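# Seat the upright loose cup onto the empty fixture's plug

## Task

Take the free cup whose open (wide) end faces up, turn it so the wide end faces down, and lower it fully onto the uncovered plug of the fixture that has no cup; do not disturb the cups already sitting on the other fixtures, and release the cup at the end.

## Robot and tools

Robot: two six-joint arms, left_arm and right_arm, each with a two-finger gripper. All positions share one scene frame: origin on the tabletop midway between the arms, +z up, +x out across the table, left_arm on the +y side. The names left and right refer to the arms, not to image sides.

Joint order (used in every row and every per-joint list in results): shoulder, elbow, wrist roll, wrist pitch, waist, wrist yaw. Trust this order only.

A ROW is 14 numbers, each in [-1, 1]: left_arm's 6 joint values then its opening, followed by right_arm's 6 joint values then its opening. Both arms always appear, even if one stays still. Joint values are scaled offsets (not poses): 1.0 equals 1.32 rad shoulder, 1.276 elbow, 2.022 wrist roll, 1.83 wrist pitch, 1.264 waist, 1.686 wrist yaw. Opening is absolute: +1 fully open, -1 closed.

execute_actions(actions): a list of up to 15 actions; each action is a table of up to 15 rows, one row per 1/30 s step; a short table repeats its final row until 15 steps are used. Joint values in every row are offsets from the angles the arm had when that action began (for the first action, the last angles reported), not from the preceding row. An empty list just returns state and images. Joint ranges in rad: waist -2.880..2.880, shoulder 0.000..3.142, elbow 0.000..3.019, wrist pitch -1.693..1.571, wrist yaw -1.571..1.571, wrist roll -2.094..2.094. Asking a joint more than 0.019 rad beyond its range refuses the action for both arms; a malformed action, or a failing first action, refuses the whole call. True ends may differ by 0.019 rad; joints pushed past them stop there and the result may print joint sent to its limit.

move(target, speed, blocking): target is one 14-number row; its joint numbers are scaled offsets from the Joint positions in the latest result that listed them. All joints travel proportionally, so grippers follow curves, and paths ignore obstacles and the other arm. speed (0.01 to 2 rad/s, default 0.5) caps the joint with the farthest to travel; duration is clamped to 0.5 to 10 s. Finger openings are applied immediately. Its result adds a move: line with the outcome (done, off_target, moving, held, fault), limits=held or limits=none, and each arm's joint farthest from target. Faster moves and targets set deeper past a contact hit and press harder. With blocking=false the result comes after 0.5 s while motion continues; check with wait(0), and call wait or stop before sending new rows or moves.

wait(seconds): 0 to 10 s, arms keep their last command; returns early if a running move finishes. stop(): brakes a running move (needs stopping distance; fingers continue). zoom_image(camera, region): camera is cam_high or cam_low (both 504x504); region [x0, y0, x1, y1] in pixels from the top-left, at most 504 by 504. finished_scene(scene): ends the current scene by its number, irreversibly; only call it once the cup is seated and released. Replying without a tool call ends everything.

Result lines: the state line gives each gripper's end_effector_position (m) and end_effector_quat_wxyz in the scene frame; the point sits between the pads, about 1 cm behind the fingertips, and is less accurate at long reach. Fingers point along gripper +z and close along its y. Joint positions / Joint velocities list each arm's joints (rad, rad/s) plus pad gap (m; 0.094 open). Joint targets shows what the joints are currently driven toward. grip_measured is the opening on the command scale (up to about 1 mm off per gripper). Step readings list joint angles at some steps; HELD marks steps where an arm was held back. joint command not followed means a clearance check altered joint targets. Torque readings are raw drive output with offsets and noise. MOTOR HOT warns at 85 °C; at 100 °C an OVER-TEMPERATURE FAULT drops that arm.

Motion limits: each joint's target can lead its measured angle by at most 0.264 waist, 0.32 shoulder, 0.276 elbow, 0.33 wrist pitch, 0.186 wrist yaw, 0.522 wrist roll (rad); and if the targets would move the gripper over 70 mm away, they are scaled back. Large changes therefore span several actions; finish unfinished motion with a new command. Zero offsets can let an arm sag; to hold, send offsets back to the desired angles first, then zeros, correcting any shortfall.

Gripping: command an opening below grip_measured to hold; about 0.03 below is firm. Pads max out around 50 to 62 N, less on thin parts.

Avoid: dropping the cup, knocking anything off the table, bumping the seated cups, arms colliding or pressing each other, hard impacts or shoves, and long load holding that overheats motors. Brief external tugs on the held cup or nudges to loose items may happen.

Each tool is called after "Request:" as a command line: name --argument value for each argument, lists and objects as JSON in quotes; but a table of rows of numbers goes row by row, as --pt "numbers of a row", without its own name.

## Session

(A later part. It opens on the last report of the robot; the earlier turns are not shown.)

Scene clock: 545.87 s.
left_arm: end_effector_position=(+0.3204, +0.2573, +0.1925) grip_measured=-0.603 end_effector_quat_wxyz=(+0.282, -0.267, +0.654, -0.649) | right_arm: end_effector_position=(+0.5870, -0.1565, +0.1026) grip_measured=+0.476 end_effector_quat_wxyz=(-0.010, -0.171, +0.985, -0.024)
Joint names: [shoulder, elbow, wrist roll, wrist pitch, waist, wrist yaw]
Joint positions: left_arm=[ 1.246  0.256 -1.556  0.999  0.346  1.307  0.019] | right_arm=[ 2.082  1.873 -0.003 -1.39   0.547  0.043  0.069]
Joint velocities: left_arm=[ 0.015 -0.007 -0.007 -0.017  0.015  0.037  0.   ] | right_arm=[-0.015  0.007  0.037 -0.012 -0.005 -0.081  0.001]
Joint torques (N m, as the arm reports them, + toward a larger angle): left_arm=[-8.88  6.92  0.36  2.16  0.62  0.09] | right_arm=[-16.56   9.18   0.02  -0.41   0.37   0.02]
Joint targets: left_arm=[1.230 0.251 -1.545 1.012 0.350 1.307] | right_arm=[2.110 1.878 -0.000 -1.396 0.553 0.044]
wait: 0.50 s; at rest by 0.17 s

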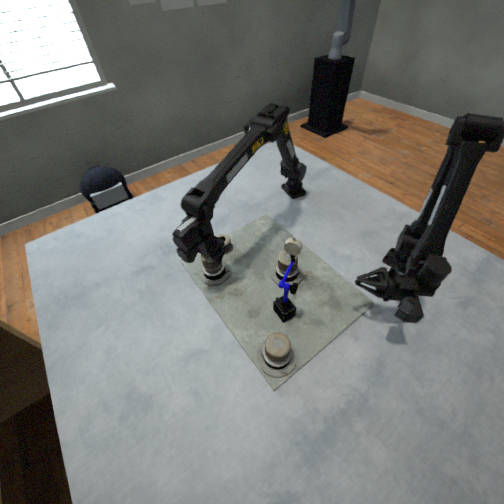

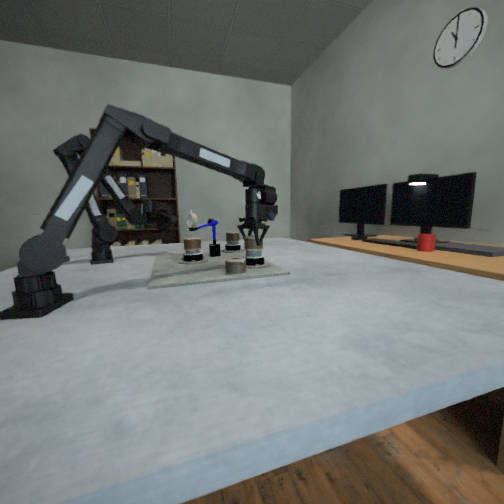

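Request:
execute_actions --actions '[[[-0.0121,-0.0039,0.0054,0.0071,0.0032,0,-0.6,0.0180,0.0040,0.0015,-0.001,0.0052,0.0015,0.42],[-0.0121,-0.0039,0.0054,0.0071,0.0032,0,-0.6,0.0150,0.0040,0.0015,0.001,0.0057,0.0024,0.42],[-0.0121,-0.0039,0.0054,0.0071,0.0032,0,-0.6,0.0130,0.0040,0.0015,0.003,0.0061,0.0033,0.42],[-0.0121,-0.0039,0.0054,0.0071,0.0032,0,-0.6,0.0130,0.0040,0.0015,0.003,0.0065,0.0042,0.42],[-0.0121,-0.0039,0.0054,0.0071,0.0032,0,-0.6,0.0140,0.0040,0.0015,0.003,0.0069,0.0051,0.42],[-0.0121,-0.0039,0.0054,0.0071,0.0032,0,-0.6,0.0155,0.0040,0.0015,0.003,0.0073,0.0060,0.42],[-0.0121,-0.0039,0.0054,0.0071,0.0032,0,-0.6,0.0175,0.0040,0.0015,0.003,0.0076,0.0069,0.42],[-0.0121,-0.0039,0.0054,0.0071,0.0032,0,-0.6,0.0200,0.0040,0.0015,0.003,0.0079,0.0077,0.42],[-0.0121,-0.0039,0.0054,0.0071,0.0032,0,-0.6,0.0225,0.0040,0.0015,0.003,0.0079,0.0077,0.42],[-0.0121,-0.0039,0.0054,0.0071,0.0032,0,-0.6,0.0250,0.0040,0.0015,0.003,0.0079,0.0077,0.42],[-0.0121,-0.0039,0.0054,0.0071,0.0032,0,-0.6,0.0275,0.0040,0.0015,0.003,0.0079,0.0077,0.42],[-0.0121,-0.0039,0.0054,0.0071,0.0032,0,-0.6,0.0300,0.0040,0.0015,0.003,0.0079,0.0077,0.42],[-0.0121,-0.0039,0.0054,0.0071,0.0032,0,-0.6,0.0320,0.0040,0.0015,0.003,0.0079,0.0077,0.42],[-0.0121,-0.0039,0.0054,0.0071,0.0032,0,-0.6,0.0335,0.0040,0.0015,0.003,0.0079,0.0077,0.42],[-0.0121,-0.0039,0.0054,0.0071,0.0032,0,-0.6,0.0345,0.0040,0.0015,0.003,0.0079,0.0077,0.42]]]'

Request:
wait --seconds 0.5

Request:
zoom_image --camera "cam_low" --region '[241, 238, 267, 262]'

Request:
zoom_image --camera "cam_low" --region '[178, 225, 274, 270]'

Scene clock: 560.33 s.
left_arm: end_effector_position=(+0.3204, +0.2573, +0.1925) grip_measured=-0.603 end_effector_quat_wxyz=(+0.282, -0.267, +0.654, -0.649) | right_arm: end_effector_position=(+0.5874, -0.1564, +0.0920) grip_measured=+0.472 end_effector_quat_wxyz=(-0.016, -0.173, +0.984, -0.031)
Joint names: [shoulder, elbow, wrist roll, wrist pitch, waist, wrist yaw]
Joint positions: left_arm=[ 1.246  0.256 -1.556  0.999  0.346  1.307  0.019] | right_arm=[ 2.099  1.873 -0.003 -1.386  0.55   0.056  0.069]
Joint velocities: left_arm=[-0.015 -0.002 -0.037 -0.002  0.005 -0.007  0.   ] | right_arm=[-0.005 -0.022  0.051  0.002  0.005  0.007 -0.001]
Joint torques (N m, as the arm reports them, + toward a larger angle): left_arm=[-8.92  6.91  0.36  2.17  0.54  0.09] | right_arm=[-16.74   9.26   0.03   0.06   0.37   0.04]
Joint targets: left_arm=[1.230 0.251 -1.545 1.012 0.350 1.307] | right_arm=[2.127 1.878 -0.000 -1.384 0.557 0.056]
Step readings (joint positions):
0: left_arm=[1.246 0.256 -1.556 0.999 0.346 1.307] | right_arm=[2.082 1.873 -0.003 -1.390 0.547 0.043]
1: left_arm=[1.246 0.256 -1.556 0.999 0.346 1.307] | right_arm=[2.082 1.873 -0.003 -1.389 0.547 0.044]
2: left_arm=[1.246 0.256 -1.556 0.999 0.346 1.307] | right_arm=[2.082 1.873 -0.003 -1.389 0.547 0.044]
4: left_arm=[1.246 0.256 -1.556 0.999 0.346 1.307] | right_arm=[2.083 1.873 -0.003 -1.388 0.548 0.046]
8: left_arm=[1.246 0.256 -1.556 0.999 0.346 1.307] | right_arm=[2.089 1.873 -0.003 -1.387 0.550 0.052]
15: Joint positions above

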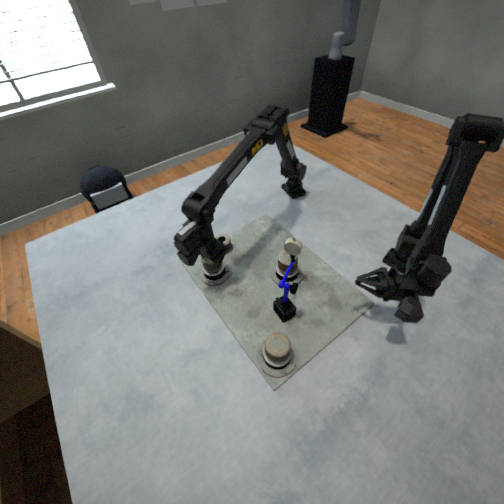

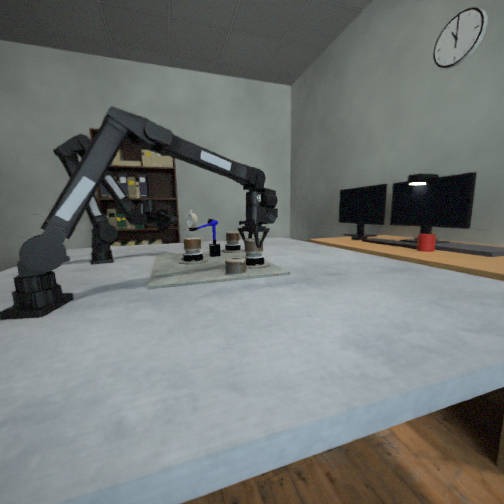

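Scene clock: 560.83 s.
left_arm: end_effector_position=(+0.3204, +0.2573, +0.1925) grip_measured=-0.603 end_effector_quat_wxyz=(+0.282, -0.267, +0.654, -0.649) | right_arm: end_effector_position=(+0.5874, -0.1564, +0.0920) grip_measured=+0.472 end_effector_quat_wxyz=(-0.016, -0.173, +0.984, -0.031)
Joint names: [shoulder, elbow, wrist roll, wrist pitch, waist, wrist yaw]
Joint positions: left_arm=[ 1.246  0.256 -1.556  0.999  0.346  1.307  0.019] | right_arm=[ 2.099  1.873 -0.003 -1.386  0.55   0.056  0.069]
Joint velocities: left_arm=[ 0.005 -0.012  0.051  0.007 -0.005  0.022 -0.001] | right_arm=[-0.005 -0.017 -0.007  0.002 -0.005  0.022 -0.   ]
Joint torques (N m, as the arm reports them, + toward a larger angle): left_arm=[-8.87  6.93  0.36  2.17  0.58  0.09] | right_arm=[-16.72   9.12   0.03  -0.11   0.44   0.02]
Joint targets: left_arm=[1.230 0.251 -1.545 1.012 0.350 1.307] | right_arm=[2.127 1.878 -0.000 -1.384 0.557 0.056]
wait: 0.50 s; at rest by 0.17 s

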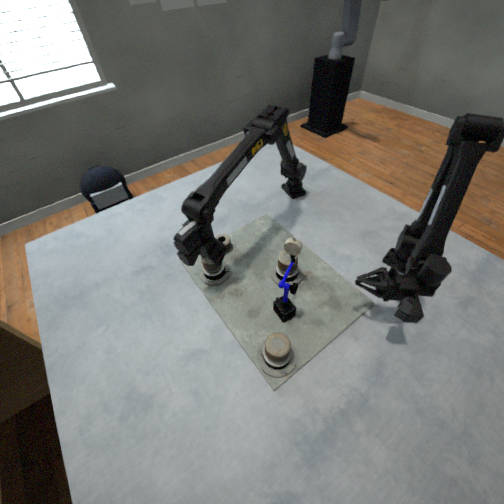

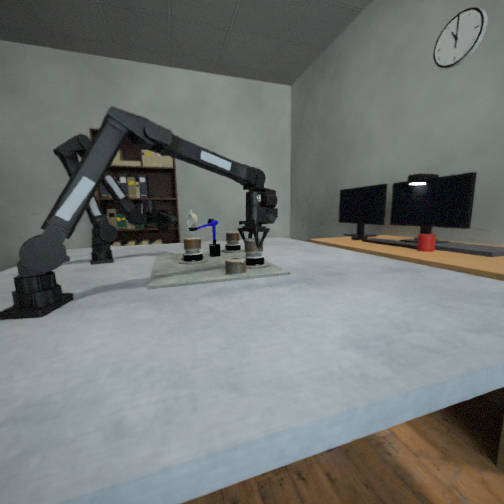

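Region (241, 238, 267, 262) of cam_low's 504x504 image, scaled by 19.385, with more detail than that image has; it fills the top 465 rows of this view, and the rest is white.

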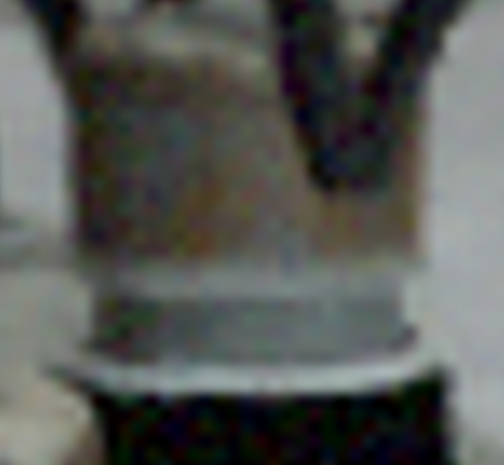

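Region (178, 225, 274, 270) of cam_low's 504x504 image, scaled by 5.250, with more detail than that image has; it fills the top 236 rows of this view, and the rest is white.

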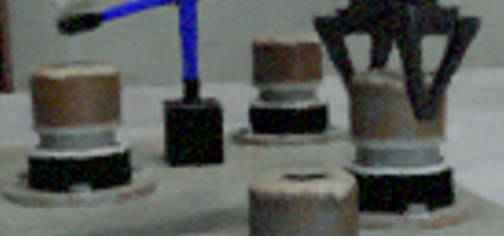

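Request:
zoom_image --camera "cam_low" --region '[180, 234, 206, 258]'

Region (180, 234, 206, 258) of cam_low's 504x504 image, scaled by 19.385, with more detail than that image has; it fills the top 465 rows of this view, and the rest is white.

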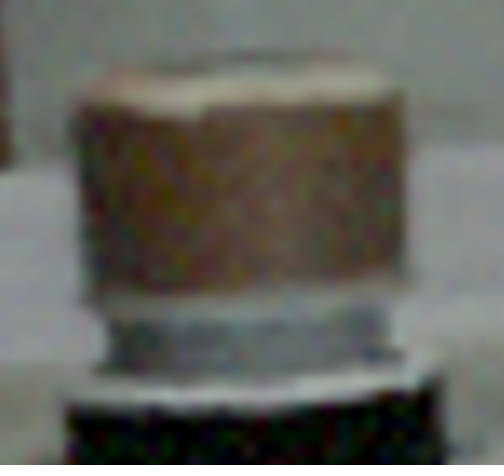

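Request:
execute_actions --actions '[[[-0.0121,-0.0039,0.0054,0.0071,0.0032,0,-0.6,0.0230,0.0040,0.0015,0.002,0.0055,0.0010,0.42],[-0.0121,-0.0039,0.0054,0.0071,0.0032,0,-0.6,0.0250,0.0040,0.0015,0.003,0.0058,0.0018,0.42],[-0.0121,-0.0039,0.0054,0.0071,0.0032,0,-0.6,0.0275,0.0040,0.0015,0.003,0.0061,0.0026,0.42],[-0.0121,-0.0039,0.0054,0.0071,0.0032,0,-0.6,0.0300,0.0040,0.0015,0.003,0.0064,0.0034,0.42],[-0.0121,-0.0039,0.0054,0.0071,0.0032,0,-0.6,0.0325,0.0040,0.0015,0.003,0.0067,0.0042,0.42],[-0.0121,-0.0039,0.0054,0.0071,0.0032,0,-0.6,0.0350,0.0040,0.0015,0.003,0.0067,0.0047,0.42],[-0.0121,-0.0039,0.0054,0.0071,0.0032,0,-0.6,0.0375,0.0040,0.0015,0.003,0.0067,0.0047,0.42],[-0.0121,-0.0039,0.0054,0.0071,0.0032,0,-0.6,0.0400,0.0040,0.0015,0.003,0.0067,0.0047,0.42],[-0.0121,-0.0039,0.0054,0.0071,0.0032,0,-0.6,0.0420,0.0040,0.0015,0.003,0.0067,0.0047,0.42],[-0.0121,-0.0039,0.0054,0.0071,0.0032,0,-0.6,0.0440,0.0040,0.0015,0.003,0.0067,0.0047,0.42]]]'

Request:
zoom_image --camera "cam_low" --region '[241, 238, 267, 262]'

Scene clock: 570.60 s.
left_arm: end_effector_position=(+0.3204, +0.2573, +0.1925) grip_measured=-0.603 end_effector_quat_wxyz=(+0.282, -0.267, +0.654, -0.649) | right_arm: end_effector_position=(+0.5874, -0.1566, +0.0911) grip_measured=+0.472 end_effector_quat_wxyz=(-0.016, -0.174, +0.984, -0.033)
Joint names: [shoulder, elbow, wrist roll, wrist pitch, waist, wrist yaw]
Joint positions: left_arm=[ 1.246  0.256 -1.556  0.999  0.346  1.307  0.019] | right_arm=[ 2.101  1.873 -0.003 -1.386  0.551  0.059  0.069]
Joint velocities: left_arm=[-0.024  0.007  0.007  0.012 -0.015 -0.051  0.   ] | right_arm=[ 0.005  0.012 -0.081  0.012 -0.005 -0.066  0.   ]
Joint torques (N m, as the arm reports them, + toward a larger angle): left_arm=[-8.8   6.91  0.36  2.16  0.59  0.1 ] | right_arm=[-14.63   9.14   0.03   0.04   0.56   0.2 ]
Joint targets: left_arm=[1.230 0.251 -1.545 1.012 0.350 1.307] | right_arm=[2.158 1.878 -0.000 -1.380 0.559 0.064]
Step readings (joint positions):
0: left_arm=[1.246 0.256 -1.556 0.999 0.346 1.307] | right_arm=[2.099 1.873 -0.003 -1.386 0.550 0.056]
1: left_arm=[1.246 0.256 -1.556 0.999 0.346 1.307] | right_arm=[2.099 1.873 -0.003 -1.386 0.550 0.056]
2: left_arm=[1.246 0.256 -1.556 0.999 0.346 1.307] | right_arm=[2.099 1.873 -0.003 -1.386 0.550 0.056]
4: left_arm=[1.246 0.256 -1.556 0.999 0.346 1.307] | right_arm=[2.100 1.873 -0.003 -1.386 0.551 0.058]
8: left_arm=[1.246 0.256 -1.556 0.999 0.346 1.307] | right_arm=[2.100 1.873 -0.003 -1.386 0.551 0.059]
15: Joint positions above

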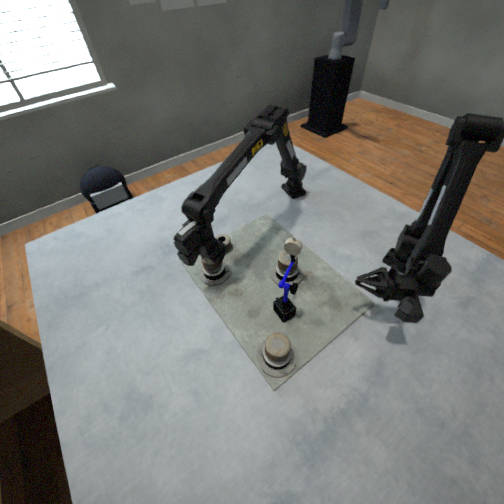

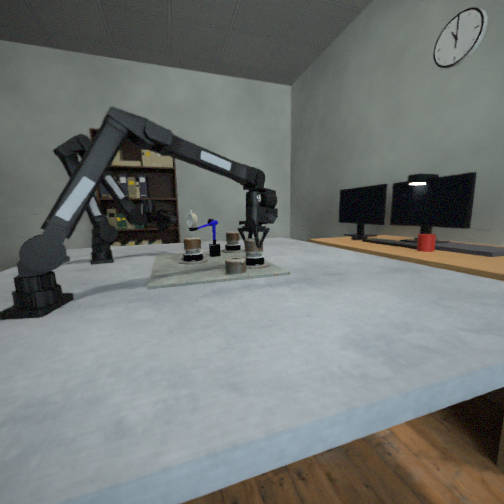

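Region (241, 238, 267, 262) of cam_low's 504x504 image, scaled by 19.385, with more detail than that image has; it fills the top 465 rows of this view, and the rest is white.

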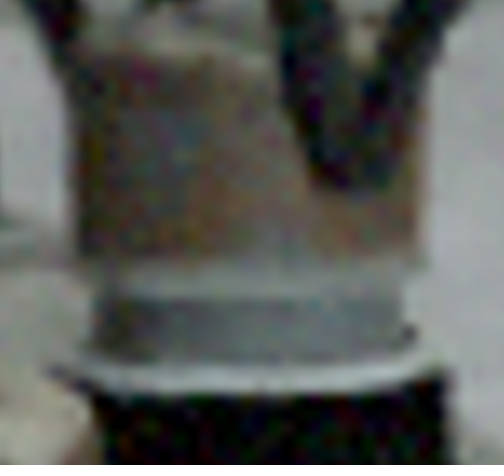

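Request:
execute_actions --actions '[[[-0.0121,-0.0039,0.0054,0.0071,0.0032,0,-0.6,0.031,0.0040,0.0015,0.002,0.004,0.002,0.42],[-0.0121,-0.0039,0.0054,0.0071,0.0032,0,-0.6,0.019,0.006,0.0015,0.001,0.002,0.001,0.42],[-0.0121,-0.0039,0.0054,0.0071,0.0032,0,-0.6,0.007,0.008,0.0015,0,0,0,0.44],[-0.0121,-0.0039,0.0054,0.0071,0.0032,0,-0.6,-0.006,0.010,0.0015,0,0,0,0.46],[-0.0121,-0.0039,0.0054,0.0071,0.0032,0,-0.6,-0.006,0.010,0.0015,0,0,0,0.48],[-0.0121,-0.0039,0.0054,0.0071,0.0032,0,-0.6,-0.006,0.010,0.0015,0,0,0,0.51],[-0.0121,-0.0039,0.0054,0.0071,0.0032,0,-0.6,-0.006,0.010,0.0015,0,0,0,0.55],[-0.0121,-0.0039,0.0054,0.0071,0.0032,0,-0.6,-0.006,0.010,0.0015,0,0,0,0.60],[-0.0121,-0.0039,0.0054,0.0071,0.0032,0,-0.6,-0.006,0.010,0.0015,0,0,0,0.65],[-0.0121,-0.0039,0.0054,0.0071,0.0032,0,-0.6,-0.008,0.010,0.0015,0,0,0,0.70],[-0.0121,-0.0039,0.0054,0.0071,0.0032,0,-0.6,-0.011,0.010,0.0015,0,0,0,0.75],[-0.0121,-0.0039,0.0054,0.0071,0.0032,0,-0.6,-0.014,0.010,0.0015,0,0,0,0.80],[-0.0121,-0.0039,0.0054,0.0071,0.0032,0,-0.6,-0.017,0.010,0.0015,0,0,0,0.85],[-0.0121,-0.0039,0.0054,0.0071,0.0032,0,-0.6,-0.020,0.010,0.0015,0,0,0,0.90],[-0.0121,-0.0039,0.0054,0.0071,0.0032,0,-0.6,-0.022,0.010,0.0015,0,0,0,0.94]],[[-0.0121,-0.0039,0.0054,0.0071,0.0032,0,-0.6,-0.0231,0.010,0.0015,0,0,0,0.97],[-0.0121,-0.0039,0.0054,0.0071,0.0032,0,-0.6,-0.0261,0.010,0.0015,0,0,0,1.0],[-0.0121,-0.0039,0.0054,0.0071,0.0032,0,-0.6,-0.0307,0.010,0.0015,0,0,0,1.0],[-0.0121,-0.0039,0.0054,0.0071,0.0032,0,-0.6,-0.0367,0.010,0.0015,0,0,0,1.0],[-0.0121,-0.0039,0.0054,0.0071,0.0032,0,-0.6,-0.0438,0.010,0.0015,0,0,0,1.0],[-0.0121,-0.0039,0.0054,0.0071,0.0032,0,-0.6,-0.0516,0.010,0.0015,0,0,0,1.0],[-0.0121,-0.0039,0.0054,0.0071,0.0032,0,-0.6,-0.0598,0.010,0.0015,0,0,0,1.0],[-0.0121,-0.0039,0.0054,0.0071,0.0032,0,-0.6,-0.0682,0.010,0.0015,0,0,0,1.0],[-0.0121,-0.0039,0.0054,0.0071,0.0032,0,-0.6,-0.0764,0.010,0.0015,0,0,0,1.0],[-0.0121,-0.0039,0.0054,0.0071,0.0032,0,-0.6,-0.0842,0.010,0.0015,0,0,0,1.0],[-0.0121,-0.0039,0.0054,0.0071,0.0032,0,-0.6,-0.0913,0.010,0.0015,0,0,0,1.0],[-0.0121,-0.0039,0.0054,0.0071,0.0032,0,-0.6,-0.0973,0.010,0.0015,0,0,0,1.0],[-0.0121,-0.0039,0.0054,0.0071,0.0032,0,-0.6,-0.1019,0.010,0.0015,0,0,0,1.0],[-0.0121,-0.0039,0.0054,0.0071,0.0032,0,-0.6,-0.1049,0.010,0.0015,0,0,0,1.0],[-0.0121,-0.0039,0.0054,0.0071,0.0032,0,-0.6,-0.106,0.010,0.0015,0,0,0,1.0]]]'

Request:
wait --seconds 0.6

Request:
zoom_image --camera "cam_low" --region '[241, 234, 267, 262]'

Request:
zoom_image --camera "cam_high" --region '[180, 225, 310, 380]'

Scene clock: 587.83 s.
left_arm: end_effector_position=(+0.3204, +0.2573, +0.1925) grip_measured=-0.603 end_effector_quat_wxyz=(+0.282, -0.267, +0.654, -0.649) | right_arm: end_effector_position=(+0.5879, -0.1564, +0.1588) grip_measured=+0.998 end_effector_quat_wxyz=(+0.038, -0.172, +0.984, -0.023)
Joint names: [shoulder, elbow, wrist roll, wrist pitch, waist, wrist yaw]
Joint positions: left_arm=[ 1.246  0.256 -1.556  0.999  0.346  1.307  0.019] | right_arm=[ 1.99   1.873 -0.003 -1.386  0.551  0.059  0.094]
Joint velocities: left_arm=[-0.015 -0.007 -0.095  0.007 -0.005 -0.007 -0.   ] | right_arm=[-0.396  0.007 -0.066 -0.007 -0.005  0.066 -0.001]
Joint torques (N m, as the arm reports them, + toward a larger angle): left_arm=[-8.85  6.9   0.36  2.14  0.55  0.09] | right_arm=[-18.97  10.2    0.03   0.04  -0.11   0.  ]
Joint targets: left_arm=[1.230 0.251 -1.545 1.012 0.350 1.307] | right_arm=[1.960 1.885 -0.000 -1.386 0.551 0.059]
Step readings (joint positions; steps 1 to 15: 1st action; 16 to 30: 2nd action):
0: left_arm=[1.246 0.256 -1.556 0.999 0.346 1.307] | right_arm=[2.101 1.873 -0.003 -1.386 0.551 0.059]
1: left_arm=[1.246 0.256 -1.556 0.999 0.346 1.307] | right_arm=[2.101 1.873 -0.003 -1.386 0.551 0.059]
2: left_arm=[1.246 0.256 -1.556 0.999 0.346 1.307] | right_arm=[2.101 1.873 -0.003 -1.386 0.551 0.059]
4: left_arm=[1.246 0.256 -1.556 0.999 0.346 1.307] | right_arm=[2.099 1.873 -0.003 -1.386 0.551 0.059]
8: left_arm=[1.246 0.256 -1.556 0.999 0.346 1.307] | right_arm=[2.099 1.873 -0.003 -1.386 0.551 0.059]
15: left_arm=[1.246 0.256 -1.556 0.999 0.346 1.307] | right_arm=[2.099 1.873 -0.003 -1.386 0.551 0.059]
16: left_arm=[1.246 0.256 -1.556 0.999 0.346 1.307] | right_arm=[2.099 1.873 -0.003 -1.386 0.551 0.059]
17: left_arm=[1.246 0.256 -1.556 0.999 0.346 1.307] | right_arm=[2.098 1.873 -0.003 -1.386 0.551 0.059]
19: left_arm=[1.246 0.256 -1.556 0.999 0.346 1.307] | right_arm=[2.094 1.873 -0.003 -1.386 0.551 0.059]
23: left_arm=[1.246 0.256 -1.556 0.999 0.346 1.307] | right_arm=[2.074 1.873 -0.003 -1.386 0.551 0.059]
30: Joint positions above

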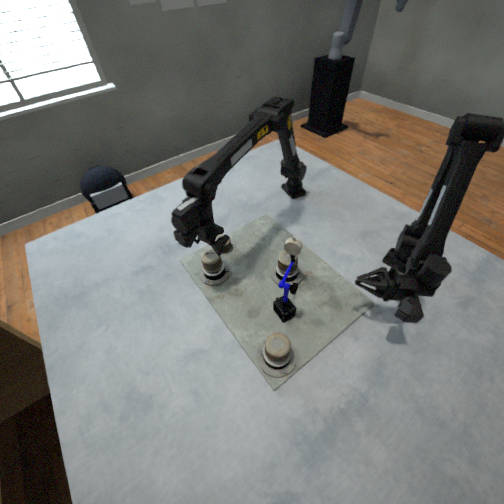

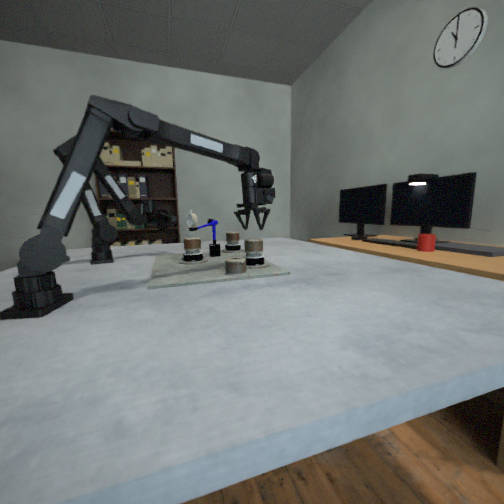

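Scene clock: 588.43 s.
left_arm: end_effector_position=(+0.3204, +0.2573, +0.1925) grip_measured=-0.603 end_effector_quat_wxyz=(+0.282, -0.267, +0.654, -0.649) | right_arm: end_effector_position=(+0.5865, -0.1569, +0.1819) grip_measured=+0.998 end_effector_quat_wxyz=(+0.057, -0.171, +0.983, -0.020)
Joint names: [shoulder, elbow, wrist roll, wrist pitch, waist, wrist yaw]
Joint positions: left_arm=[ 1.246  0.256 -1.556  0.999  0.346  1.307  0.019] | right_arm=[ 1.952  1.873 -0.003 -1.386  0.551  0.059  0.094]
Joint velocities: left_arm=[-0.005  0.012 -0.022  0.007  0.005  0.022 -0.001] | right_arm=[ 0.005 -0.002 -0.007  0.007 -0.005 -0.007 -0.001]
Joint torques (N m, as the arm reports them, + toward a larger angle): left_arm=[-8.86  6.91  0.36  2.17  0.63  0.09] | right_arm=[-16.67  10.14   0.03   0.08  -0.18   0.02]
Joint targets: left_arm=[1.230 0.251 -1.545 1.012 0.350 1.307] | right_arm=[1.959 1.885 -0.000 -1.386 0.551 0.059]
wait: 0.60 s; at rest by 0.33 s

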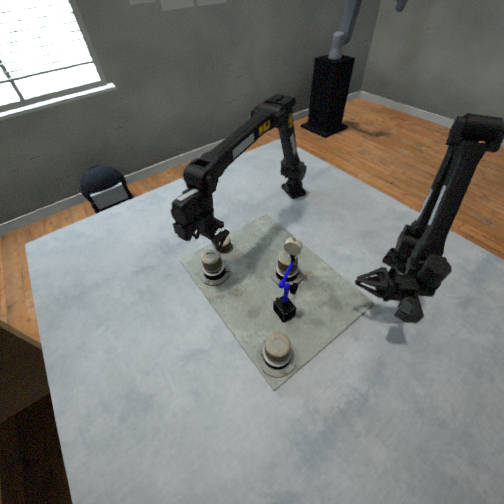

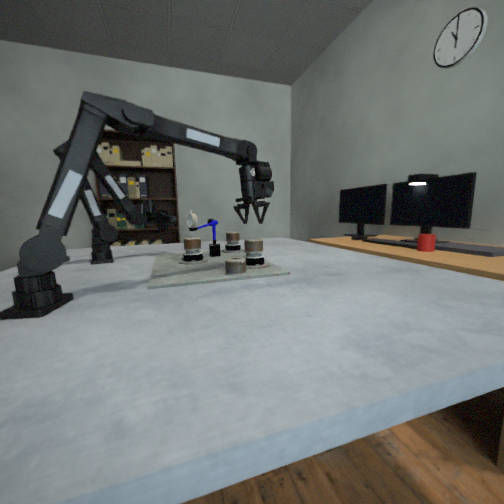

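Region (241, 234, 267, 262) of cam_low's 504x504 image, scaled by 18.000, with more detail than that image has; it fills the left 468 columns of this view, and the rest is white.

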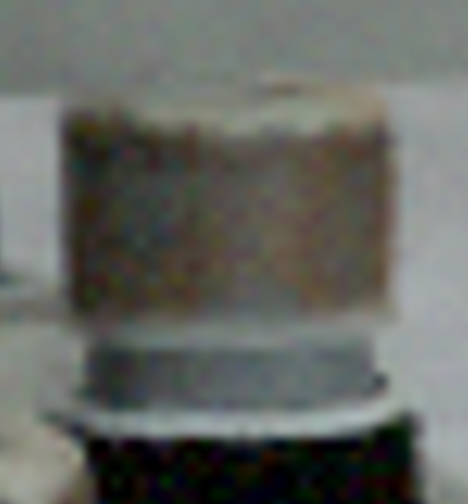

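Region (180, 225, 310, 380) of cam_high's 504x504 image, scaled by 3.252, with more detail than that image has; it fills the left 423 columns of this view, and the rest is white.

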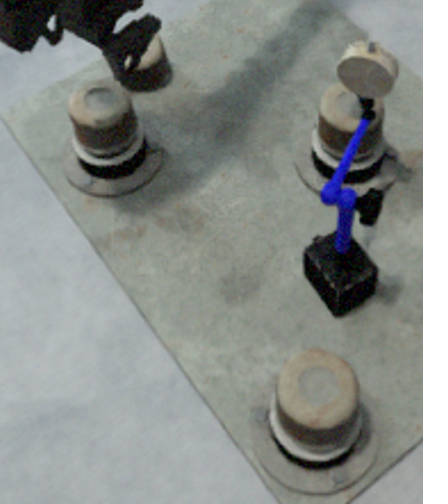

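Request:
finished_scene --scene 2

The scene is finished: the task was done.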